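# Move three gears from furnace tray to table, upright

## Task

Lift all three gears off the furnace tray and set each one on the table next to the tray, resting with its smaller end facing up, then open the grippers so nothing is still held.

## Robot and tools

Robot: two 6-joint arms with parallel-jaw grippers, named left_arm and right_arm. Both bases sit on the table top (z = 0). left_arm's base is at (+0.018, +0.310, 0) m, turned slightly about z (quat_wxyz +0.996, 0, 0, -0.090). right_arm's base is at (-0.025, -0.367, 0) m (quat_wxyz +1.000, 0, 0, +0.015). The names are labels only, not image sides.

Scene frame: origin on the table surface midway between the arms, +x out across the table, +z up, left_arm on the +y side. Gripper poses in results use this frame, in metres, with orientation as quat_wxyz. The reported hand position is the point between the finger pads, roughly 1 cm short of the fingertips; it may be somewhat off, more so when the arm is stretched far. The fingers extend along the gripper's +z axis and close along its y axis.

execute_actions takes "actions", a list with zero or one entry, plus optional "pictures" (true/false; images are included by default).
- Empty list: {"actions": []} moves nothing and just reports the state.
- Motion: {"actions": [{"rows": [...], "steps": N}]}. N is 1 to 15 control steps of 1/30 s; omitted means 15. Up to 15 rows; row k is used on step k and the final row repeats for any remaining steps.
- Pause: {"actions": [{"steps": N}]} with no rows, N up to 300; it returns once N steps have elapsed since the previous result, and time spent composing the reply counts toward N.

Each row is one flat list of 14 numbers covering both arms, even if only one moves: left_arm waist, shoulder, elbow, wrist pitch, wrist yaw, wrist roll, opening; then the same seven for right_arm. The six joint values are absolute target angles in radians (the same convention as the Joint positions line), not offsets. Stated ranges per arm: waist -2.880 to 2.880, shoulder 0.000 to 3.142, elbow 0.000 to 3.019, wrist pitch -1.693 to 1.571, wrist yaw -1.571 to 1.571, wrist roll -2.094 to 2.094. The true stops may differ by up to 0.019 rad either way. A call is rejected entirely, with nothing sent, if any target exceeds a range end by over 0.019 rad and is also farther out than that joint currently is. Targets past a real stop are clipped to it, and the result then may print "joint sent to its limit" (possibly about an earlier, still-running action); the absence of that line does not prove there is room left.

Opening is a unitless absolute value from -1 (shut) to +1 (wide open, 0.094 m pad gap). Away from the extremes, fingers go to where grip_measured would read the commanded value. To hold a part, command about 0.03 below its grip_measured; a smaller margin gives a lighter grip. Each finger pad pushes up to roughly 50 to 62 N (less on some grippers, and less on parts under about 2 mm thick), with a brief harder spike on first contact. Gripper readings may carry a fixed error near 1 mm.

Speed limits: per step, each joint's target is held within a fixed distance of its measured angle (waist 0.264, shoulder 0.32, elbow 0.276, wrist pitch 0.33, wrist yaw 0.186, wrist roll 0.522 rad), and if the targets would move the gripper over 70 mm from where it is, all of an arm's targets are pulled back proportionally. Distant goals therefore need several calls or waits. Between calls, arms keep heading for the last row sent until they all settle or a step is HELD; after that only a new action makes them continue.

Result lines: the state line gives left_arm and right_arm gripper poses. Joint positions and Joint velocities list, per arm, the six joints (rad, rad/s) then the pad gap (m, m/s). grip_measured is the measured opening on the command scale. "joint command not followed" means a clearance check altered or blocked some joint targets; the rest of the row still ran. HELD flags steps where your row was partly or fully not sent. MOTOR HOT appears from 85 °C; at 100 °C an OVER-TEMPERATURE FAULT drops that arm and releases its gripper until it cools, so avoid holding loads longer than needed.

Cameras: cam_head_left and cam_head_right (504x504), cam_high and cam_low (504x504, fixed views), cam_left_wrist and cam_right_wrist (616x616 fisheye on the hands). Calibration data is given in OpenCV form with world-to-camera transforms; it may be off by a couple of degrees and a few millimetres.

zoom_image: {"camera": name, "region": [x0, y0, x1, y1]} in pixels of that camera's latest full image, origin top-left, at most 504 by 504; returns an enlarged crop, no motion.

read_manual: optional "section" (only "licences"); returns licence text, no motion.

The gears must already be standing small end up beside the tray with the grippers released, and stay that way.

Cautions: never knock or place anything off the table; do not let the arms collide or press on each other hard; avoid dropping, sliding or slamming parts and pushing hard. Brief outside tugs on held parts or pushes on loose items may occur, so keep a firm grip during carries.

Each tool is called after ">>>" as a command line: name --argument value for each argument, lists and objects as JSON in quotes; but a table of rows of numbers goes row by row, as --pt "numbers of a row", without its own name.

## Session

>>> execute_actions --actions '[]'

Scene clock: 0.00 s of 6000.00 s.
left_arm: end_effector_position=(+0.6716, +0.5433, +0.1461) grip_measured=+1.000 end_effector_quat_wxyz=(+0.490, -0.202, +0.714, -0.458) | right_arm: end_effector_position=(+0.3361, +0.2723, +0.1281) grip_measured=+1.000 end_effector_quat_wxyz=(-0.016, -0.198, +0.975, +0.100)
Joint positions: left_arm=[ 0.736  2.009  1.236  0.58   1.023 -0.862  0.094] | right_arm=[ 0.99   2.283  2.276 -1.437 -0.16   0.629  0.094]
Joint velocities: left_arm=[ 0.005  0.005 -0.007  0.017 -0.125  0.081  0.   ] | right_arm=[-0.015 -0.005  0.007  0.002  0.037  0.022  0.   ]
Motor temperatures (°C, as the motors report them): left_arm=[28 29 33 25 26 28] | right_arm=[27 30 33 26 26 25]
camera_calibration (this result's frames):
cam_left_wrist: T_world_to_cam=[[-0.159572, -0.51513, 0.842127, 0.264177], [-0.880005, -0.312348, -0.357813, 0.816997], [0.447357, -0.798173, -0.403476, 0.312683], [0, 0, 0, 1]] pos_world=[0.621236, 0.640847, 0.196021]
cam_right_wrist: T_world_to_cam=[[0.386262, -0.900861, -0.19812, 0.135278], [-0.701834, -0.426416, 0.570612, 0.284129], [-0.598523, -0.0813585, -0.796963, 0.447465], [0, 0, 0, 1]] pos_world=[0.414977, 0.279429, 0.221287]

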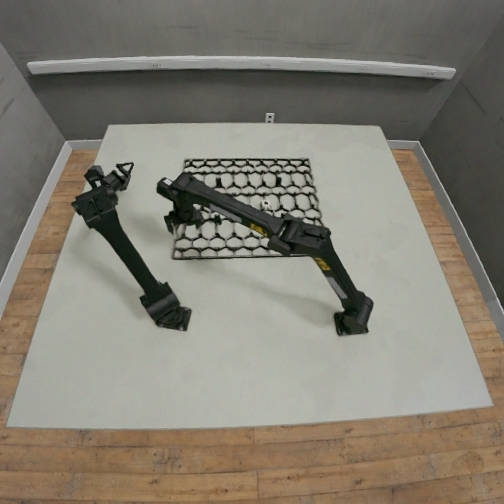

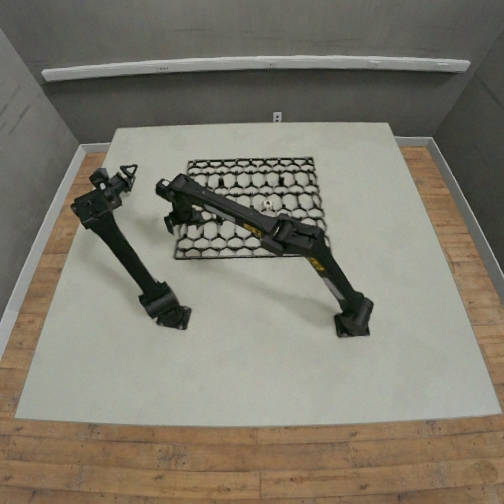

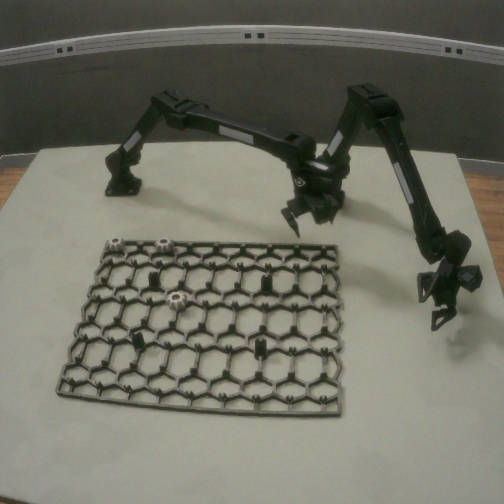

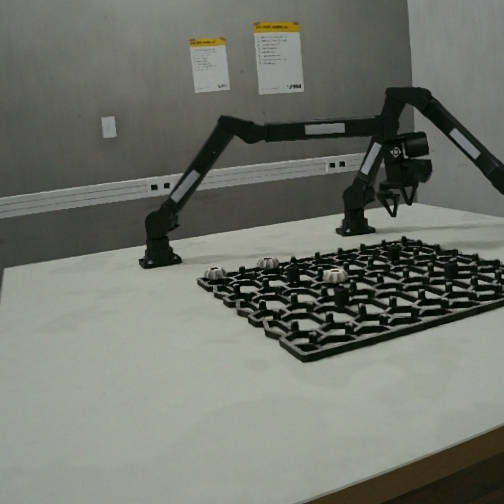

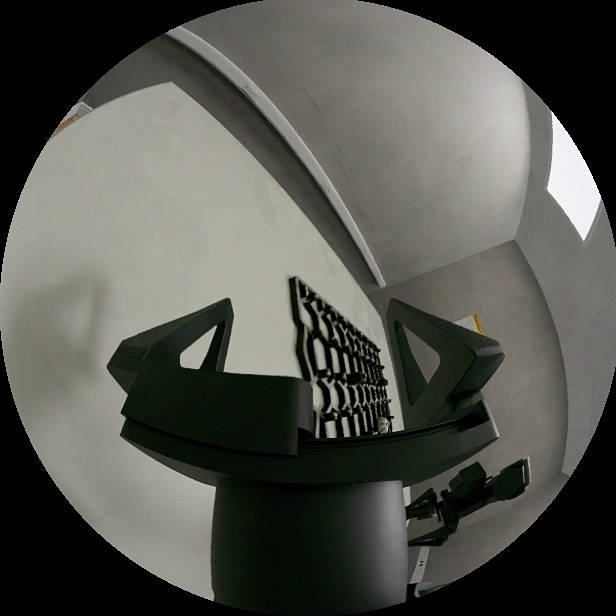

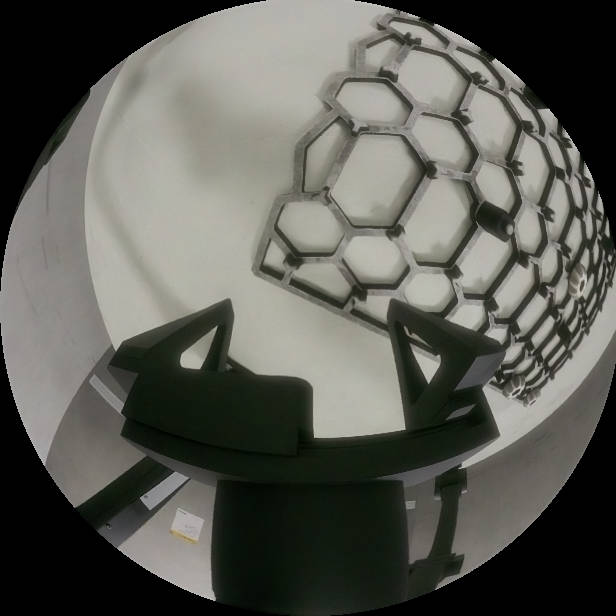

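>>> execute_actions --actions '[{"rows":[[0.6,1.8,1.7,-0.6,0,-0.64,0.6,0.6,1.5,1.3,-1.3,0,0.21,0.6]],"steps":15}]' --pictures false

>>> execute_actions --actions '[{"rows":[[0.2,1.9,1.88,-1.2,0,-0.64,0.6,0.179,1.32,0.87,-1.085,0,0.21,0.6]],"steps":15}]' --pictures false

>>> execute_actions --actions '[{"steps":15}]' --pictures false

>>> execute_actions --actions '[{"rows":[[-0.461,2.07,1.88,-1.345,0,-0.65,0.6,0.179,1.32,0.87,-1.085,0,0.21,0.6]],"steps":15}]' --pictures false

>>> execute_actions --actions '[{"steps":35}]'

Scene clock: 15.27 s of 6000.00 s.
left_arm: end_effector_position=(+0.7460, +0.5734, +0.2222) grip_measured=+0.602 end_effector_quat_wxyz=(+0.517, -0.319, +0.739, -0.290) | right_arm: end_effector_position=(+0.4302, +0.0526, +0.1664) grip_measured=+0.602 end_effector_quat_wxyz=(+0.037, -0.176, +0.983, +0.035)
Joint positions: left_arm=[ 0.641  1.922  1.479  0.089  0.538 -0.733  0.075] | right_arm=[ 0.71   1.921  1.785 -1.334 -0.019  0.386  0.075]
Joint velocities: left_arm=[-0.161 -0.22   0.667 -1.287 -1.15   0.183 -0.001] | right_arm=[-0.845 -1.206 -1.326  0.212  0.051 -0.447 -0.   ]
Motor temperatures (°C, as the motors report them): left_arm=[28 32 36 25 26 28] | right_arm=[27 34 37 26 26 25]
Steps of this call (steps 1 to 90: nothing new was sent; then 11.77 s passed at rest; steps 91 to 105: all 15 steps of this action). Readings (joint positions):
91: left_arm=[0.734 2.006 1.240 0.563 0.999 -0.852] | right_arm=[0.986 2.277 2.262 -1.427 -0.142 0.613]
92: left_arm=[0.731 2.004 1.248 0.530 0.969 -0.841] | right_arm=[0.983 2.260 2.231 -1.414 -0.123 0.591]
94: left_arm=[0.720 1.997 1.274 0.468 0.909 -0.821] | right_arm=[0.964 2.224 2.168 -1.398 -0.093 0.553]
98: left_arm=[0.688 1.972 1.337 0.342 0.785 -0.784] | right_arm=[0.894 2.135 2.041 -1.372 -0.055 0.486]
105: the state above

Scene clock: 15.77 s of 6000.00 s.
left_arm: end_effector_position=(+0.8006, +0.4038, +0.2570) grip_measured=+0.602 end_effector_quat_wxyz=(+0.428, -0.343, +0.825, -0.141) | right_arm: end_effector_position=(+0.4014, -0.2796, +0.2056) grip_measured=+0.602 end_effector_quat_wxyz=(+0.132, +0.034, +0.990, +0.031)
Joint positions: left_arm=[ 0.309  1.914  1.755 -0.477  0.042 -0.68   0.075] | right_arm=[ 0.173  1.32   1.131 -1.109  0.001  0.273  0.075]
Joint velocities: left_arm=[-0.894 -0.024  0.53  -2.073 -0.549  0.11  -0.001] | right_arm=[-0.552 -0.864 -1.482  0.032  0.051 -0.081 -0.   ]
Motor temperatures (°C, as the motors report them): left_arm=[28 32 36 25 26 28] | right_arm=[27 34 37 26 26 25]
Steps of this call (steps 1 to 15: all 15 steps of this action). Readings (joint positions):
1: left_arm=[0.633 1.917 1.501 0.052 0.502 -0.728] | right_arm=[0.679 1.882 1.740 -1.321 -0.017 0.375]
2: left_arm=[0.624 1.914 1.524 0.022 0.468 -0.724] | right_arm=[0.649 1.844 1.701 -1.296 -0.017 0.366]
4: left_arm=[0.593 1.914 1.570 -0.042 0.399 -0.716] | right_arm=[0.581 1.770 1.629 -1.247 -0.016 0.348]
8: left_arm=[0.505 1.914 1.645 -0.171 0.265 -0.703] | right_arm=[0.430 1.613 1.483 -1.180 -0.013 0.320]
15: the state above

Scene clock: 16.27 s of 6000.00 s.
left_arm: end_effector_position=(+0.6893, +0.3170, +0.2093) grip_measured=+0.602 end_effector_quat_wxyz=(+0.153, -0.320, +0.934, -0.052) | right_arm: end_effector_position=(+0.3041, -0.2991, +0.0920) grip_measured=+0.602 end_effector_quat_wxyz=(-0.002, +0.010, +1.000, -0.001)
Joint positions: left_arm=[ 0.192  1.908  1.848 -1.185  0.003 -0.648  0.075] | right_arm=[ 0.175  1.333  0.852 -1.095  0.002  0.226  0.075]
Joint velocities: left_arm=[ 0.171 -0.015  0.027 -0.017  0.007 -0.022  0.   ] | right_arm=[-0.005 -0.034 -0.012 -0.007  0.051 -0.022 -0.   ]
Motor temperatures (°C, as the motors report them): left_arm=[28 32 36 25 26 28] | right_arm=[27 34 37 26 26 25]
Steps of this call (steps 1 to 15: the robot went on to your last target). Readings (joint positions):
1: left_arm=[0.279 1.914 1.775 -0.557 0.025 -0.675] | right_arm=[0.159 1.296 1.080 -1.109 0.002 0.269]
2: left_arm=[0.250 1.914 1.798 -0.654 0.013 -0.670] | right_arm=[0.153 1.281 1.031 -1.108 0.002 0.265]
4: left_arm=[0.198 1.913 1.835 -0.860 0.009 -0.660] | right_arm=[0.156 1.274 0.942 -1.105 0.002 0.253]
8: left_arm=[0.153 1.908 1.848 -1.144 0.009 -0.651] | right_arm=[0.173 1.321 0.853 -1.104 0.002 0.235]
15: the state above

Scene clock: 16.77 s of 6000.00 s.
left_arm: end_effector_position=(+0.6371, +0.1112, +0.1565) grip_measured=+0.602 end_effector_quat_wxyz=(+0.066, -0.168, +0.983, -0.034) | right_arm: end_effector_position=(+0.3042, -0.2990, +0.0927) grip_measured=+0.602 end_effector_quat_wxyz=(-0.001, +0.009, +1.000, -0.001)
Joint positions: left_arm=[-0.131  1.982  1.848 -1.289 -0.001 -0.648  0.075] | right_arm=[ 0.175  1.331  0.852 -1.095  0.002  0.223  0.075]
Joint velocities: left_arm=[-0.962  0.132 -0.007 -0.09  -0.081  0.007 -0.001] | right_arm=[ 0.005  0.015 -0.002 -0.002  0.007 -0.037  0.001]
Motor temperatures (°C, as the motors report them): left_arm=[28 32 36 25 26 28] | right_arm=[27 33 37 26 26 25]
Steps of this call (steps 1 to 15: all 15 steps of this action). Readings (joint positions):
1: left_arm=[0.192 1.909 1.848 -1.192 0.002 -0.648] | right_arm=[0.175 1.332 0.852 -1.095 0.002 0.225]
2: left_arm=[0.190 1.909 1.848 -1.205 -0.000 -0.648] | right_arm=[0.175 1.331 0.852 -1.095 0.002 0.225]
4: left_arm=[0.167 1.916 1.848 -1.230 -0.001 -0.648] | right_arm=[0.175 1.331 0.852 -1.095 0.002 0.224]
8: left_arm=[0.080 1.939 1.848 -1.262 -0.001 -0.648] | right_arm=[0.175 1.331 0.852 -1.095 0.002 0.224]
15: the state above

Scene clock: 17.93 s of 6000.00 s.
left_arm: end_effector_position=(+0.5328, -0.0708, +0.1135) grip_measured=+0.602 end_effector_quat_wxyz=(+0.015, -0.006, +1.000, -0.012) | right_arm: end_effector_position=(+0.3042, -0.2990, +0.0927) grip_measured=+0.602 end_effector_quat_wxyz=(-0.001, +0.009, +1.000, -0.001)
Joint positions: left_arm=[-0.456  2.049  1.848 -1.331  0.002 -0.648  0.075] | right_arm=[ 0.175  1.331  0.852 -1.095  0.002  0.223  0.075]
Joint velocities: left_arm=[-0.005 -0.015 -0.007 -0.007 -0.095 -0.037  0.001] | right_arm=[ 0.005 -0.005 -0.002  0.012 -0.051 -0.037 -0.002]
Motor temperatures (°C, as the motors report them): left_arm=[28 32 37 25 26 28] | right_arm=[27 33 38 26 26 25]
Steps of this call (steps 1 to 35: the robot went on to your last target). Readings (joint positions):
1: left_arm=[-0.164 1.986 1.848 -1.291 -0.001 -0.648] | right_arm=[0.175 1.331 0.852 -1.095 0.002 0.223]
2: left_arm=[-0.197 1.990 1.848 -1.293 -0.001 -0.648] | right_arm=[0.175 1.331 0.852 -1.095 0.002 0.223]
4: left_arm=[-0.266 1.996 1.848 -1.296 -0.001 -0.648] | right_arm=[0.175 1.331 0.852 -1.095 0.002 0.223]
8: left_arm=[-0.405 2.010 1.848 -1.314 -0.001 -0.648] | right_arm=[0.175 1.331 0.852 -1.095 0.002 0.223]
35: the state above
camera_calibration (this result's frames):
cam_left_wrist: T_world_to_cam=[[-0.00460783, -0.999865, 0.0157872, -0.0698677], [-0.817216, 0.0128637, 0.576188, 0.374999], [-0.576313, -0.0102466, -0.817165, 0.519556], [0, 0, 0, 1]] pos_world=[0.605561, -0.0693585, 0.209596]
cam_right_wrist: T_world_to_cam=[[-0.0153404, -0.999865, 0.00588465, -0.300441], [-0.805647, 0.0158459, 0.592184, 0.200135], [-0.592197, 0.0043434, -0.805781, 0.378229], [0, 0, 0, 1]] pos_world=[0.380616, -0.305214, 0.188021]

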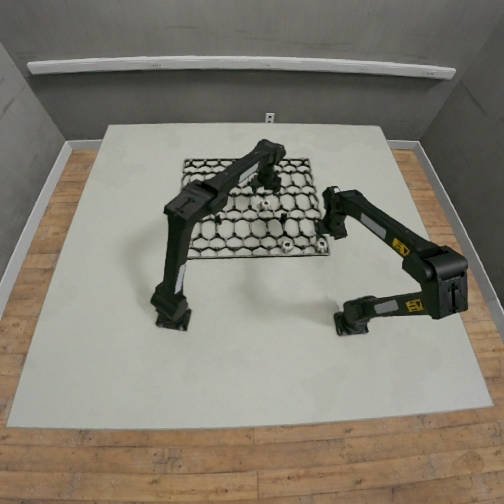

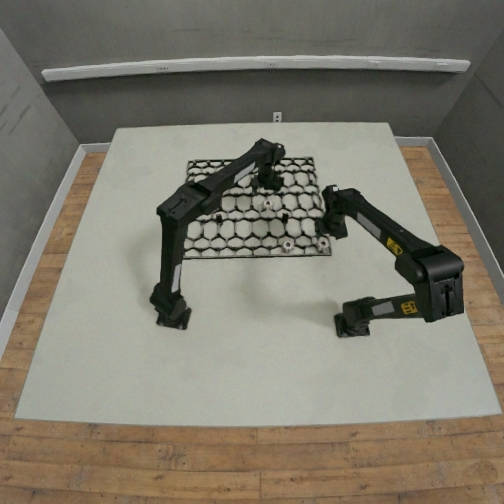

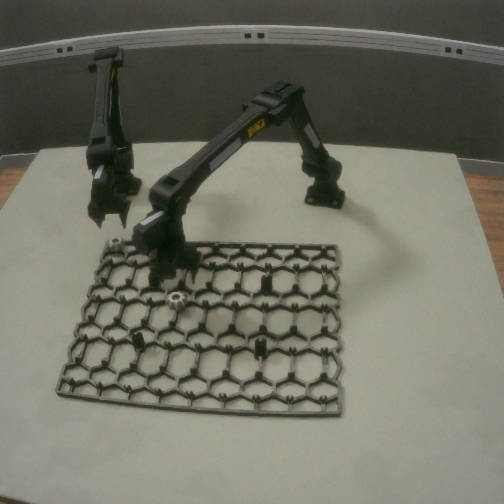

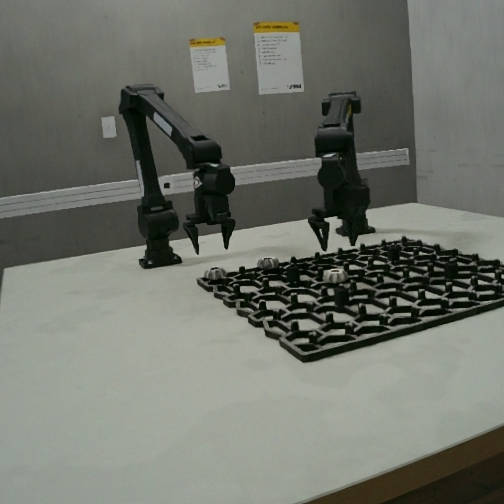

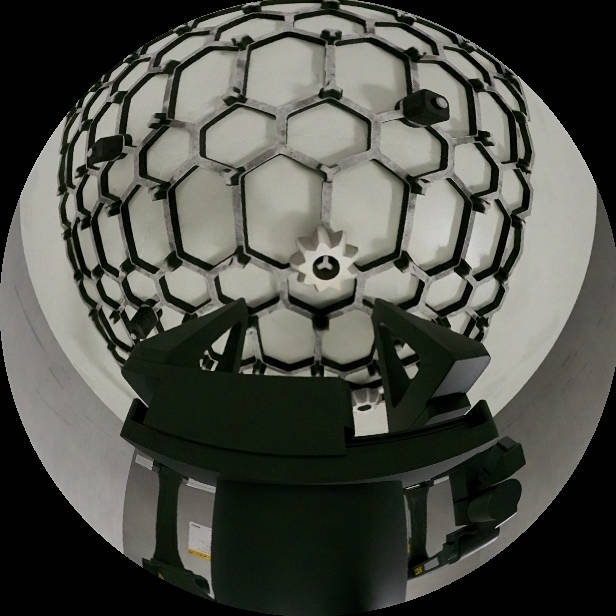

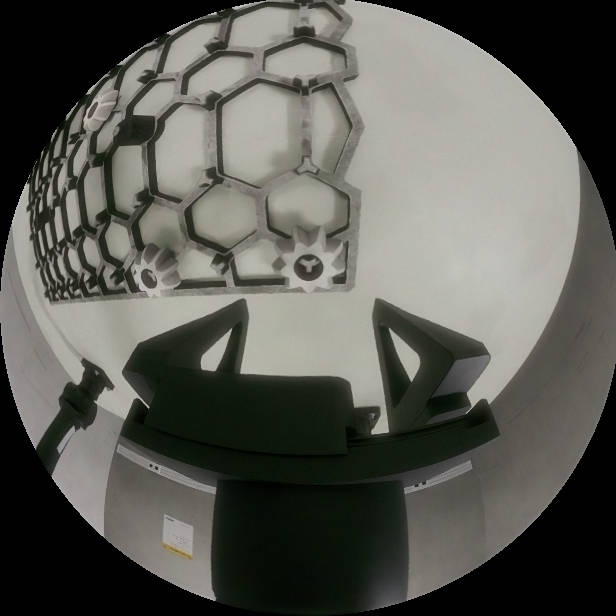

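>>> execute_actions --actions '[{"rows":[[-0.485,2.08,1.84,-1.3,0,-0.67,0.6,0.179,1.36,0.835,-1.04,0,0.21,0.6],[-0.485,2.095,1.83,-1.285,0,-0.67,0.6,0.179,1.38,0.82,-1.01,0,0.21,0.6],[-0.485,2.11,1.82,-1.27,0,-0.67,0.6,0.179,1.4,0.81,-0.98,0,0.21,0.6],[-0.485,2.125,1.815,-1.25,0,-0.67,0.6,0.179,1.415,0.795,-0.95,0,0.21,0.6],[-0.485,2.138,1.81,-1.235,0,-0.67,0.6,0.179,1.428,0.785,-0.917,0,0.21,0.6]],"steps":15}]' --pictures false

>>> execute_actions --actions '[{"steps":12}]'

Scene clock: 25.90 s of 6000.00 s.
left_arm: end_effector_position=(+0.5232, -0.0821, +0.0484) grip_measured=+0.602 end_effector_quat_wxyz=(-0.003, -0.001, +1.000, +0.001) | right_arm: end_effector_position=(+0.3066, -0.2986, +0.0357) grip_measured=+0.602 end_effector_quat_wxyz=(-0.007, +0.009, +1.000, -0.002)
Joint positions: left_arm=[-0.479  2.126  1.8   -1.251  0.002 -0.662  0.075] | right_arm=[ 0.175  1.439  0.782 -0.927  0.002  0.223  0.075]
Joint velocities: left_arm=[-0.015  0.005  0.007  0.007  0.022 -0.037 -0.001] | right_arm=[-0.005 -0.015 -0.007 -0.007 -0.007 -0.051 -0.   ]
Motor temperatures (°C, as the motors report them): left_arm=[28 33 38 25 26 28] | right_arm=[27 32 38 26 26 25]
Steps of this call (steps 1 to 15: the robot went on to your last target; steps 16 to 90: nothing new was sent; then 4.47 s passed at rest; steps 91 to 105: all 15 steps of this action). Readings (joint positions):
91: left_arm=[-0.457 2.049 1.847 -1.328 0.002 -0.650] | right_arm=[0.175 1.331 0.850 -1.088 0.002 0.223]
92: left_arm=[-0.458 2.049 1.843 -1.320 0.002 -0.653] | right_arm=[0.175 1.333 0.846 -1.068 0.002 0.223]
94: left_arm=[-0.463 2.052 1.833 -1.296 0.002 -0.657] | right_arm=[0.175 1.349 0.831 -1.015 0.002 0.223]
98: left_arm=[-0.475 2.084 1.818 -1.255 0.002 -0.660] | right_arm=[0.175 1.414 0.795 -0.937 0.002 0.223]
105: the state above

Scene clock: 26.30 s of 6000.00 s.
left_arm: end_effector_position=(+0.5234, -0.0823, +0.0484) grip_measured=+0.602 end_effector_quat_wxyz=(-0.003, -0.002, +1.000, +0.001) | right_arm: end_effector_position=(+0.3067, -0.2985, +0.0357) grip_measured=+0.602 end_effector_quat_wxyz=(-0.006, +0.009, +1.000, -0.002)
Joint positions: left_arm=[-0.479  2.126  1.8   -1.25   0.002 -0.663  0.075] | right_arm=[ 0.175  1.439  0.782 -0.927  0.002  0.223  0.075]
Joint velocities: left_arm=[ 0.005 -0.005  0.002 -0.022 -0.095  0.022  0.001] | right_arm=[-0.005 -0.024 -0.002 -0.012  0.081 -0.066 -0.001]
Motor temperatures (°C, as the motors report them): left_arm=[28 33 38 25 26 28] | right_arm=[27 32 38 26 26 25]
Steps of this call (steps 1 to 12: the robot went on to your last target). Readings (joint positions):
1: left_arm=[-0.479 2.126 1.800 -1.251 0.002 -0.662] | right_arm=[0.175 1.439 0.782 -0.927 0.002 0.223]
2: left_arm=[-0.479 2.126 1.800 -1.251 0.002 -0.662] | right_arm=[0.175 1.439 0.782 -0.927 0.002 0.223]
4: left_arm=[-0.479 2.126 1.800 -1.250 0.002 -0.662] | right_arm=[0.175 1.439 0.782 -0.927 0.002 0.223]
8: left_arm=[-0.479 2.126 1.800 -1.250 0.002 -0.662] | right_arm=[0.175 1.439 0.782 -0.927 0.002 0.223]
12: the state above
camera_calibration (this result's frames):
cam_left_wrist: T_world_to_cam=[[-0.0132807, -0.99986, -0.0101809, -0.0746397], [-0.796375, 0.00441974, 0.604788, 0.391934], [-0.604658, 0.0161398, -0.796322, 0.476878], [0, 0, 0, 1]] pos_world=[0.599483, -0.0840582, 0.141951]
cam_right_wrist: T_world_to_cam=[[-0.0152697, -0.99985, 0.00813667, -0.299656], [-0.799635, 0.0170967, 0.600243, 0.234121], [-0.600292, 0.00265918, -0.799776, 0.335477], [0, 0, 0, 1]] pos_world=[0.384019, -0.304506, 0.130215]

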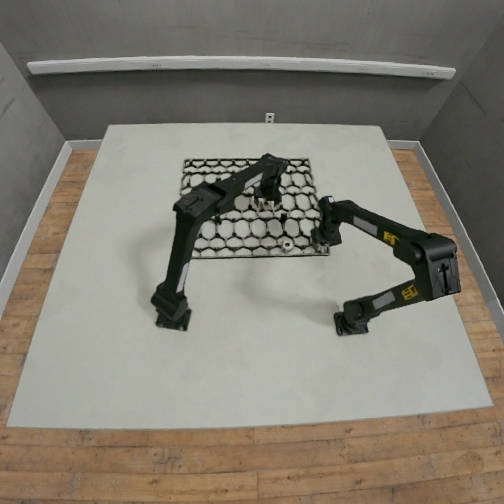

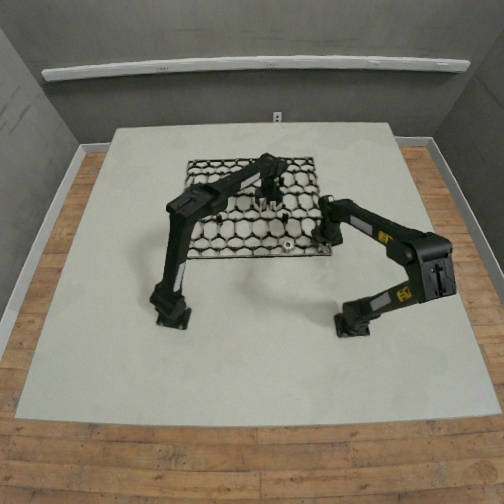

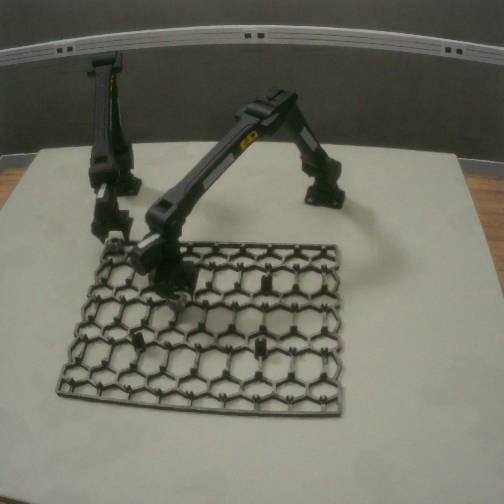

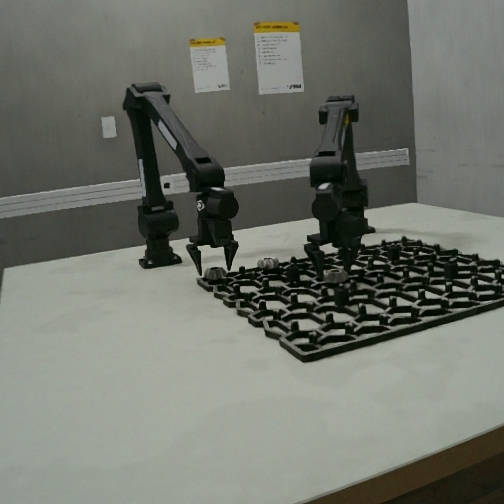

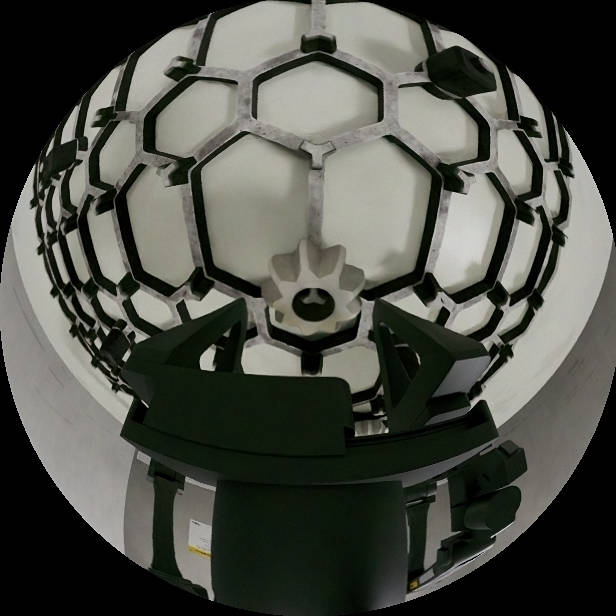

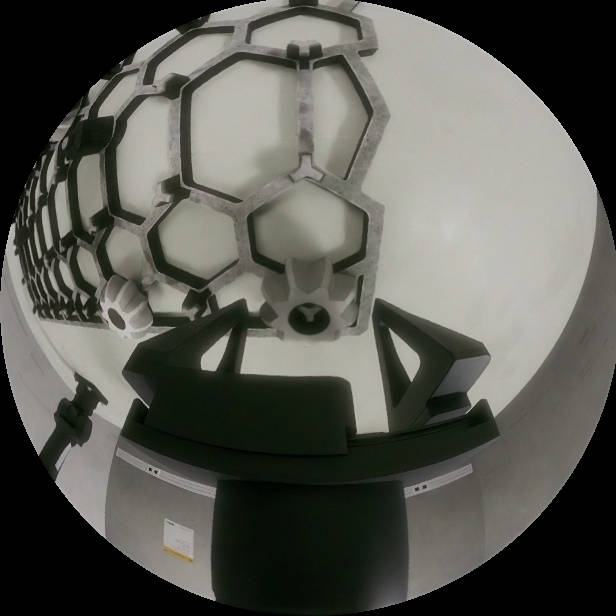

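>>> execute_actions --actions '[{"rows":[[-0.485,2.14,1.81,-1.22,0,-0.67,0.6,0.179,1.445,0.775,-0.9,0,0.21,0.6],[-0.485,2.155,1.81,-1.21,0,-0.67,0.6,0.179,1.455,0.768,-0.88,0,0.21,0.6],[-0.485,2.165,1.81,-1.2,0,-0.67,0.6,0.179,1.463,0.762,-0.865,0,0.21,0.6],[-0.485,2.175,1.81,-1.197,0,-0.67,0.6,0.179,1.47,0.757,-0.855,0,0.21,0.6]],"steps":15}]' --pictures false

>>> execute_actions --actions '[{"steps":8}]'

>>> zoom_image --camera "cam_low" --region '[180, 220, 380, 310]'

Scene clock: 34.47 s of 6000.00 s.
left_arm: end_effector_position=(+0.5294, -0.0870, +0.0380) grip_measured=+0.602 end_effector_quat_wxyz=(+0.005, -0.002, +1.000, -0.005) | right_arm: end_effector_position=(+0.3093, -0.2980, +0.0221) grip_measured=+0.602 end_effector_quat_wxyz=(+0.002, +0.009, +1.000, -0.000)
Joint positions: left_arm=[-0.479  2.143  1.8   -1.213  0.002 -0.663  0.075] | right_arm=[ 0.175  1.462  0.761 -0.865  0.002  0.223  0.075]
Joint velocities: left_arm=[ 0.005 -0.005  0.007 -0.002  0.11   0.037 -0.001] | right_arm=[-0.005  0.005  0.012  0.007 -0.022  0.081  0.   ]
Motor temperatures (°C, as the motors report them): left_arm=[28 34 38 25 26 28] | right_arm=[27 32 37 26 26 25]
Steps of this call (steps 1 to 15: the robot went on to your last target; steps 16 to 90: nothing new was sent; then 4.67 s passed at rest; steps 91 to 105: all 15 steps of this action). Readings (joint positions):
91: left_arm=[-0.479 2.126 1.800 -1.248 0.002 -0.663] | right_arm=[0.175 1.439 0.781 -0.924 0.002 0.223]
92: left_arm=[-0.479 2.126 1.800 -1.242 0.002 -0.663] | right_arm=[0.175 1.439 0.780 -0.915 0.002 0.223]
94: left_arm=[-0.479 2.127 1.800 -1.226 0.002 -0.663] | right_arm=[0.175 1.441 0.774 -0.889 0.002 0.223]
98: left_arm=[-0.479 2.133 1.800 -1.213 0.002 -0.663] | right_arm=[0.175 1.456 0.764 -0.867 0.002 0.223]
105: the state above

Scene clock: 34.73 s of 6000.00 s.
left_arm: end_effector_position=(+0.5294, -0.0870, +0.0380) grip_measured=+0.602 end_effector_quat_wxyz=(+0.005, -0.002, +1.000, -0.005) | right_arm: end_effector_position=(+0.3093, -0.2980, +0.0221) grip_measured=+0.602 end_effector_quat_wxyz=(+0.002, +0.009, +1.000, -0.000)
Joint positions: left_arm=[-0.479  2.143  1.8   -1.213  0.002 -0.663  0.075] | right_arm=[ 0.175  1.462  0.761 -0.865  0.002  0.223  0.075]
Joint velocities: left_arm=[ 0.005 -0.015  0.002 -0.002  0.051  0.037 -0.   ] | right_arm=[-0.005 -0.005  0.002  0.002  0.125  0.007 -0.   ]
Motor temperatures (°C, as the motors report them): left_arm=[28 34 38 25 26 28] | right_arm=[27 32 37 26 26 25]
Steps of this call (steps 1 to 8: the robot went on to your last target). Readings (joint positions):
1: left_arm=[-0.479 2.143 1.800 -1.213 0.002 -0.663] | right_arm=[0.175 1.462 0.761 -0.865 0.002 0.223]
2: left_arm=[-0.479 2.143 1.800 -1.213 0.002 -0.663] | right_arm=[0.175 1.462 0.761 -0.865 0.002 0.223]
4: left_arm=[-0.479 2.143 1.800 -1.213 0.002 -0.663] | right_arm=[0.175 1.462 0.761 -0.865 0.002 0.223]
8: the state above
camera_calibration (this result's frames):
cam_left_wrist: T_world_to_cam=[[-0.0132152, -0.999911, 0.00198888, -0.0798413], [-0.805938, 0.0118289, 0.591882, 0.409245], [-0.591853, 0.00621893, -0.806022, 0.465051], [0, 0, 0, 1]] pos_world=[0.604012, -0.0875672, 0.132775]
cam_right_wrist: T_world_to_cam=[[-0.0149967, -0.999879, 0.00421793, -0.298967], [-0.810053, 0.0146224, 0.586174, 0.247145], [-0.586164, 0.00537394, -0.810174, 0.322868], [0, 0, 0, 1]] pos_world=[0.384971, -0.30428, 0.117971]

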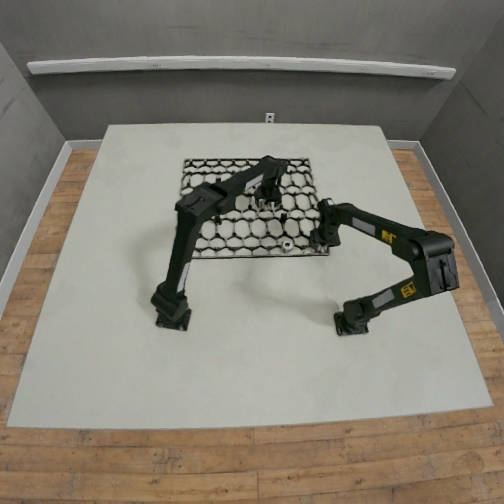

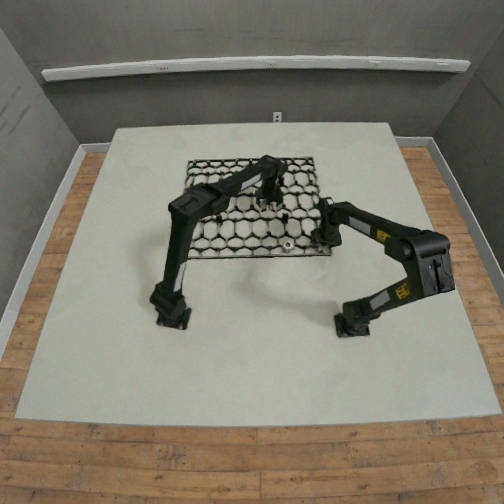

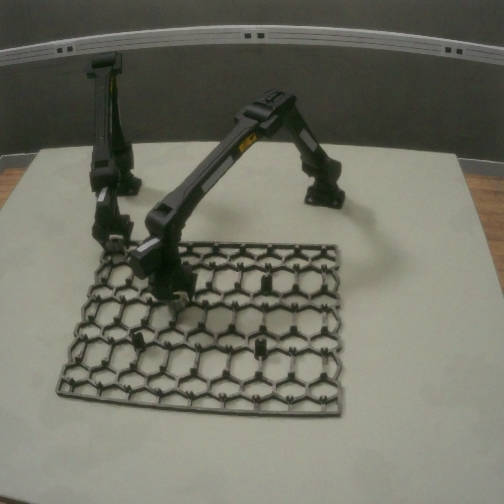

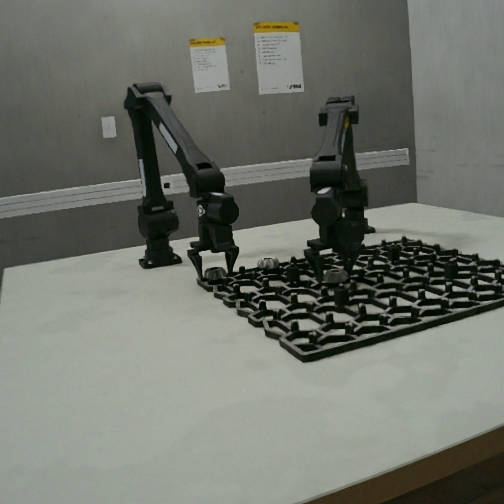

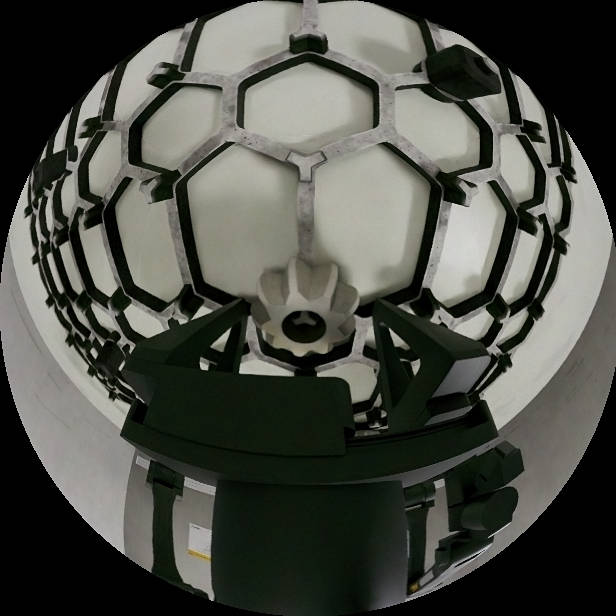

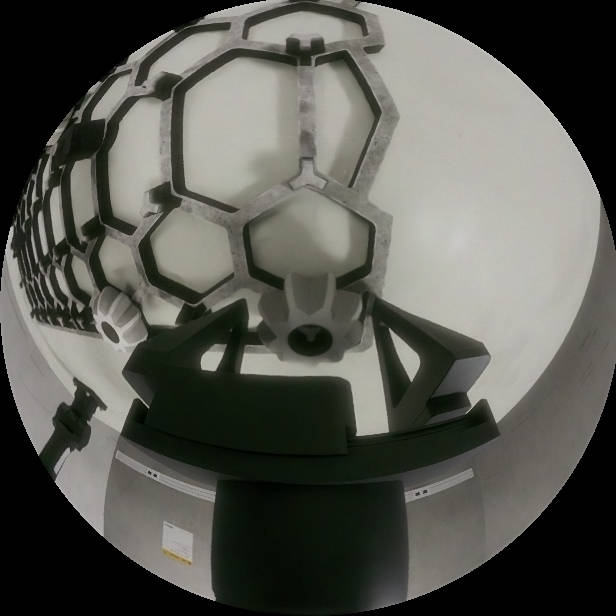

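Region (180, 220, 380, 310) of cam_low's 504x504 image, scaled by 2.520, with more detail than that image has; it fills the top 227 rows of this view, and the rest is white.

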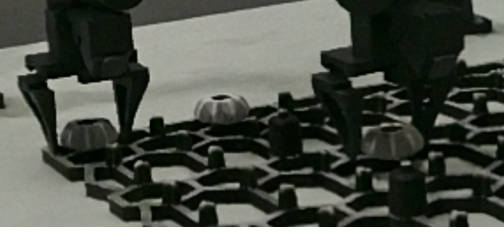

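>>> execute_actions --actions '[{"rows":[[-0.475,2.185,1.795,-1.175,0,-0.67,0.6,0.179,1.47,0.757,-0.855,0,0.21,0.45],[-0.475,2.185,1.795,-1.175,0,-0.67,0.6,0.179,1.47,0.757,-0.855,0,0.21,0.35],[-0.475,2.185,1.795,-1.175,0,-0.67,0.6,0.179,1.47,0.757,-0.855,0,0.21,0.25],[-0.475,2.185,1.795,-1.175,0,-0.67,0.6,0.179,1.47,0.757,-0.855,0,0.21,0.14]],"steps":15}]'

Scene clock: 59.80 s of 6000.00 s.
left_arm: end_effector_position=(+0.5313, -0.0884, +0.0309) grip_measured=+0.602 end_effector_quat_wxyz=(+0.009, -0.002, +1.000, -0.008) | right_arm: end_effector_position=(+0.3095, -0.2979, +0.0221) grip_measured=+0.207 end_effector_quat_wxyz=(+0.003, +0.009, +1.000, -0.000)
Joint positions: left_arm=[-0.479  2.151  1.794 -1.191  0.002 -0.663  0.075] | right_arm=[ 0.175  1.462  0.761 -0.864  0.002  0.223  0.057]
Joint velocities: left_arm=[-0.005  0.005 -0.022  0.012 -0.022  0.037 -0.   ] | right_arm=[-0.005 -0.015 -0.022  0.007  0.066 -0.066 -0.   ]
Motor temperatures (°C, as the motors report them): left_arm=[28 34 38 25 26 28] | right_arm=[27 31 36 26 26 26]
Steps of this call (steps 1 to 15: the robot went on to your last target; steps 16 to 90: nothing new was sent; then 21.57 s passed at rest; steps 91 to 105: all 15 steps of this action). Readings (joint positions):
91: left_arm=[-0.479 2.143 1.799 -1.209 0.002 -0.663] | right_arm=[0.175 1.462 0.761 -0.865 0.002 0.223]
92: left_arm=[-0.479 2.143 1.798 -1.202 0.002 -0.663] | right_arm=[0.175 1.462 0.761 -0.865 0.002 0.223]
94: left_arm=[-0.479 2.144 1.797 -1.194 0.002 -0.663] | right_arm=[0.175 1.462 0.761 -0.865 0.002 0.223]
98: left_arm=[-0.479 2.149 1.795 -1.191 0.002 -0.663] | right_arm=[0.175 1.462 0.761 -0.864 0.002 0.223]
105: the state above
camera_calibration (this result's frames):
cam_left_wrist: T_world_to_cam=[[-0.0132431, -0.999889, 0.00681092, -0.0813864], [-0.80967, 0.0147201, 0.586701, 0.417395], [-0.586736, 0.00225513, -0.809775, 0.457463], [0, 0, 0, 1]] pos_world=[0.605285, -0.0885531, 0.12611]
cam_right_wrist: T_world_to_cam=[[-0.0146184, -0.999885, 0.00405348, -0.299041], [-0.810496, 0.0142234, 0.585571, 0.247325], [-0.585561, 0.00527477, -0.810611, 0.32277], [0, 0, 0, 1]] pos_world=[0.385086, -0.304227, 0.118027]

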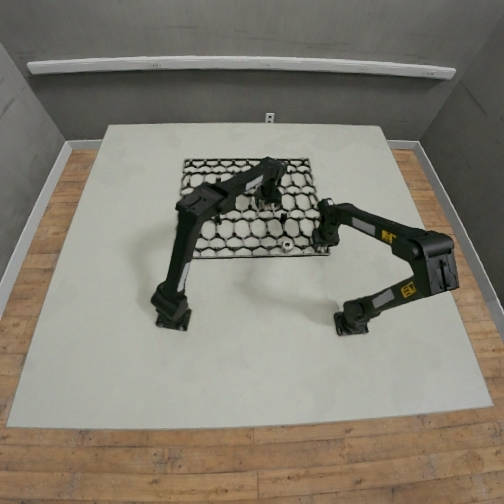

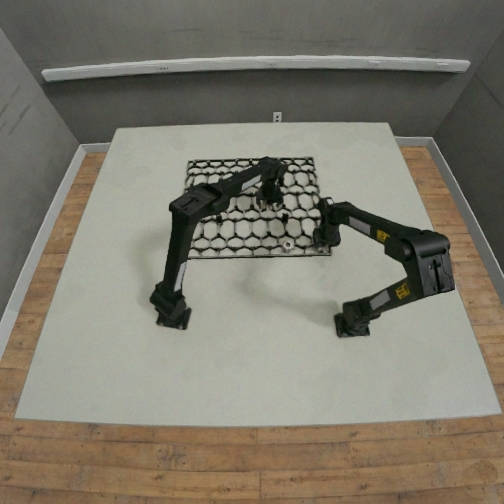

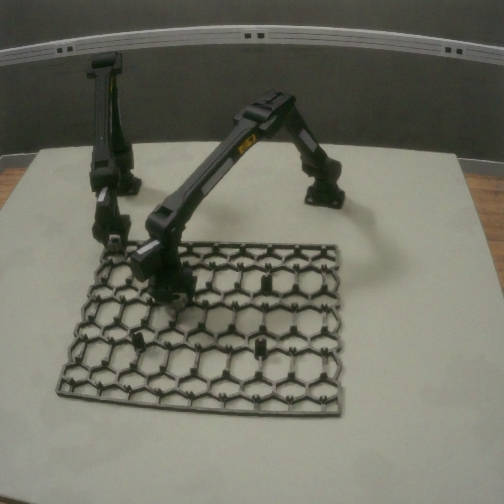

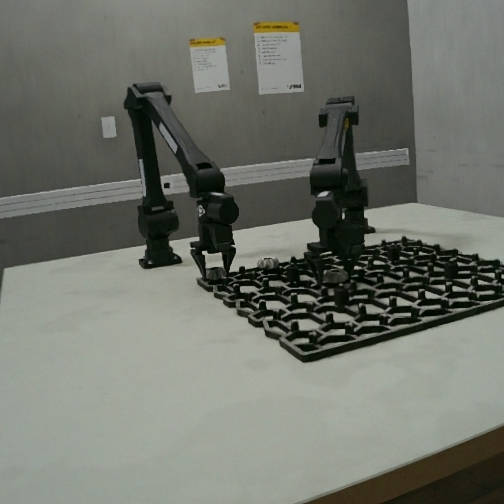

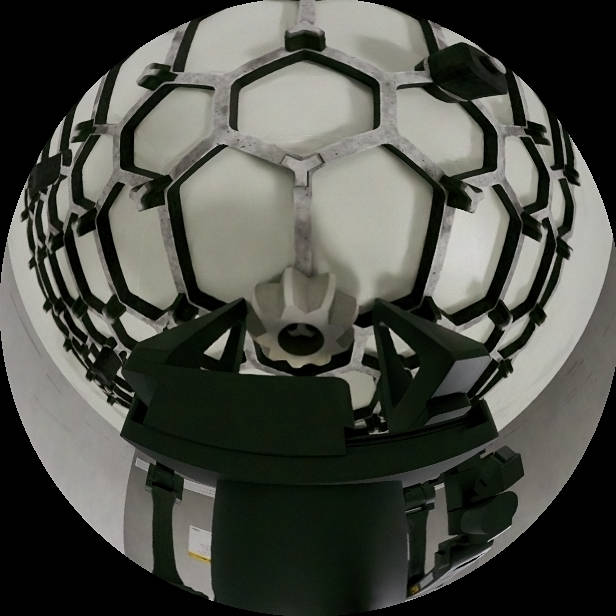

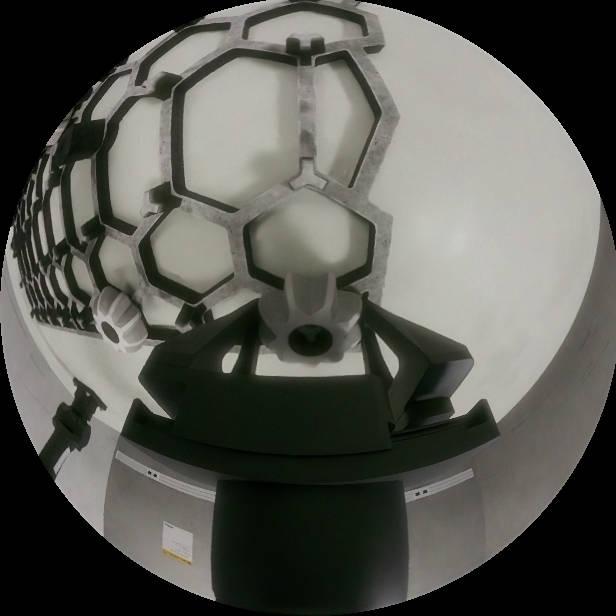

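>>> execute_actions --actions '[{"rows":[[-0.465,2.185,1.785,-1.185,0,-0.67,0.6,0.179,1.455,0.78,-0.875,0,0.21,0.13],[-0.465,2.185,1.785,-1.185,0,-0.67,0.6,0.179,1.44,0.80,-0.9,0,0.21,0.13],[-0.465,2.185,1.785,-1.185,0,-0.67,0.6,0.179,1.425,0.815,-0.925,0,0.21,0.13],[-0.465,2.185,1.785,-1.185,0,-0.67,0.6,0.179,1.41,0.83,-0.95,0,0.21,0.13],[-0.465,2.185,1.785,-1.185,0,-0.67,0.6,0.179,1.395,0.84,-0.975,0,0.21,0.13],[-0.465,2.185,1.785,-1.185,0,-0.67,0.6,0.179,1.38,0.85,-1.0,0,0.21,0.13],[-0.465,2.185,1.785,-1.185,0,-0.67,0.5,0.179,1.365,0.86,-1.025,0,0.21,0.13],[-0.465,2.185,1.785,-1.185,0,-0.67,0.4,0.179,1.35,0.87,-1.05,0,0.21,0.13],[-0.465,2.185,1.785,-1.185,0,-0.67,0.3,0.179,1.335,0.88,-1.075,0,0.21,0.13],[-0.465,2.185,1.785,-1.185,0,-0.67,0.22,0.179,1.32,0.89,-1.1,0,0.21,0.13],[-0.465,2.185,1.785,-1.185,0,-0.67,0.13,0.179,1.32,0.89,-1.1,0,0.21,0.13]],"steps":15}]'

Scene clock: 69.80 s of 6000.00 s.
left_arm: end_effector_position=(+0.5310, -0.0832, +0.0272) grip_measured=+0.180 end_effector_quat_wxyz=(+0.006, -0.005, +1.000, -0.004) | right_arm: end_effector_position=(+0.3009, -0.2993, +0.0929) grip_measured=+0.207 end_effector_quat_wxyz=(+0.002, +0.009, +1.000, +0.001)
Joint positions: left_arm=[-0.474  2.151  1.784 -1.19  -0.001 -0.664  0.055] | right_arm=[ 0.175  1.316  0.839 -1.089 -0.     0.223  0.057]
Joint velocities: left_arm=[-0.015 -0.015 -0.002 -0.007 -0.051 -0.037 -0.001] | right_arm=[ 0.005 -0.132  0.085 -0.027 -0.007 -0.081 -0.001]
Motor temperatures (°C, as the motors report them): left_arm=[28 35 38 25 26 28] | right_arm=[27 31 36 26 26 26]
Steps of this call (steps 1 to 15: the robot went on to your last target; steps 16 to 90: nothing new was sent; then 6.50 s passed at rest; steps 91 to 105: all 15 steps of this action). Readings (joint positions):
91: left_arm=[-0.479 2.151 1.793 -1.191 0.002 -0.663] | right_arm=[0.175 1.462 0.761 -0.865 0.002 0.223]
92: left_arm=[-0.479 2.151 1.791 -1.191 0.002 -0.663] | right_arm=[0.175 1.462 0.761 -0.868 0.002 0.223]
94: left_arm=[-0.479 2.151 1.787 -1.191 0.002 -0.663] | right_arm=[0.175 1.460 0.767 -0.887 0.000 0.223]
98: left_arm=[-0.476 2.151 1.784 -1.191 0.002 -0.663] | right_arm=[0.175 1.425 0.802 -0.979 -0.000 0.223]
105: the state above
camera_calibration (this result's frames):
cam_left_wrist: T_world_to_cam=[[-0.00669161, -0.999977, -0.000818661, -0.0794149], [-0.806414, 0.00491222, 0.591331, 0.416514], [-0.591314, 0.00461714, -0.806428, 0.456788], [0, 0, 0, 1]] pos_world=[0.605456, -0.0835681, 0.122005]
cam_right_wrist: T_world_to_cam=[[-0.0142237, -0.999896, 0.0023583, -0.300732], [-0.809836, 0.0129034, 0.586514, 0.198307], [-0.586484, 0.00643258, -0.809935, 0.375681], [0, 0, 0, 1]] pos_world=[0.376649, -0.305676, 0.188677]

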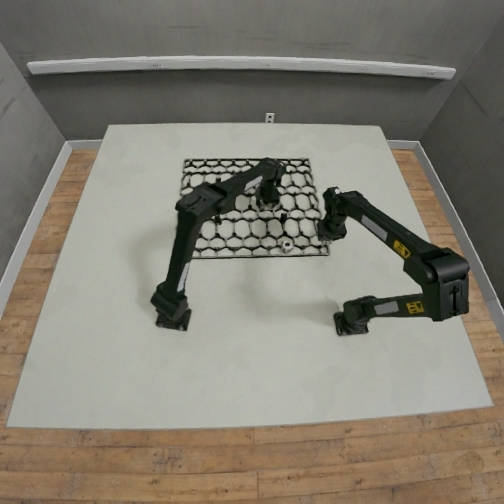

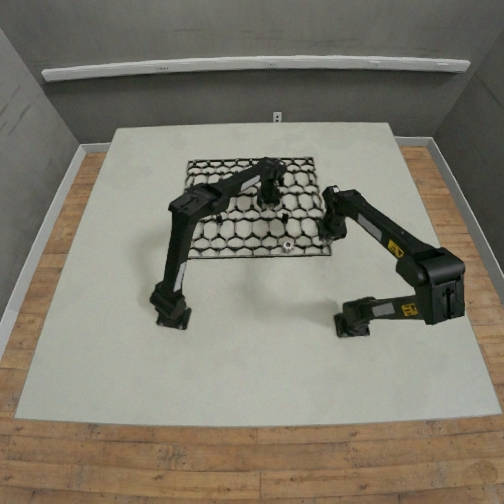

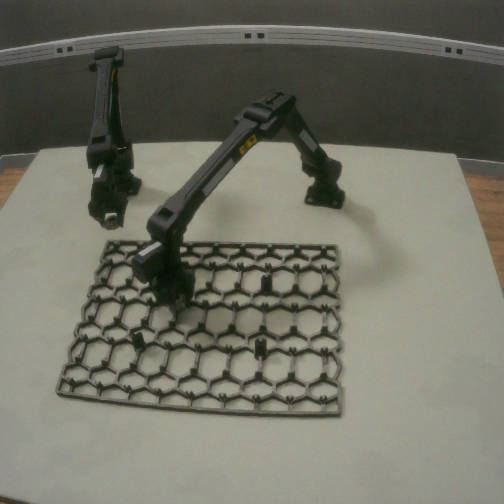

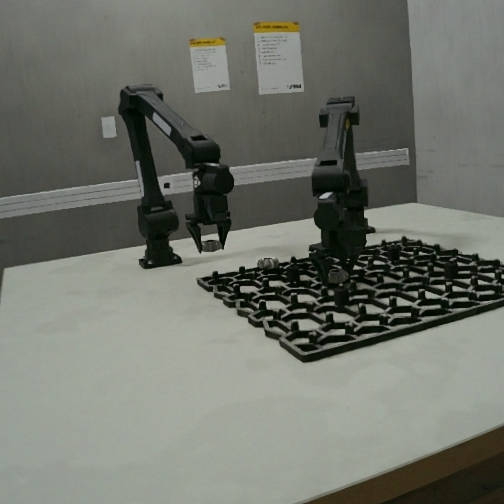

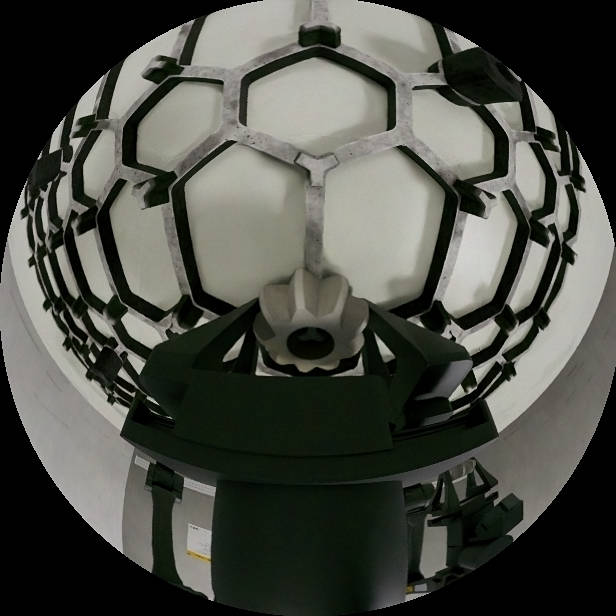

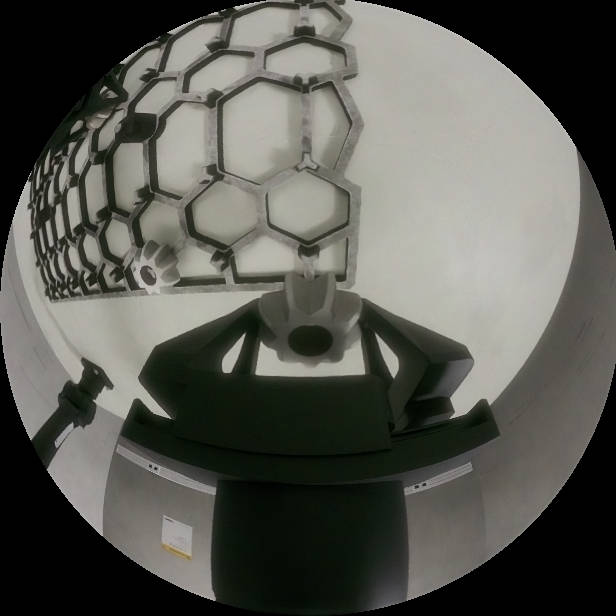

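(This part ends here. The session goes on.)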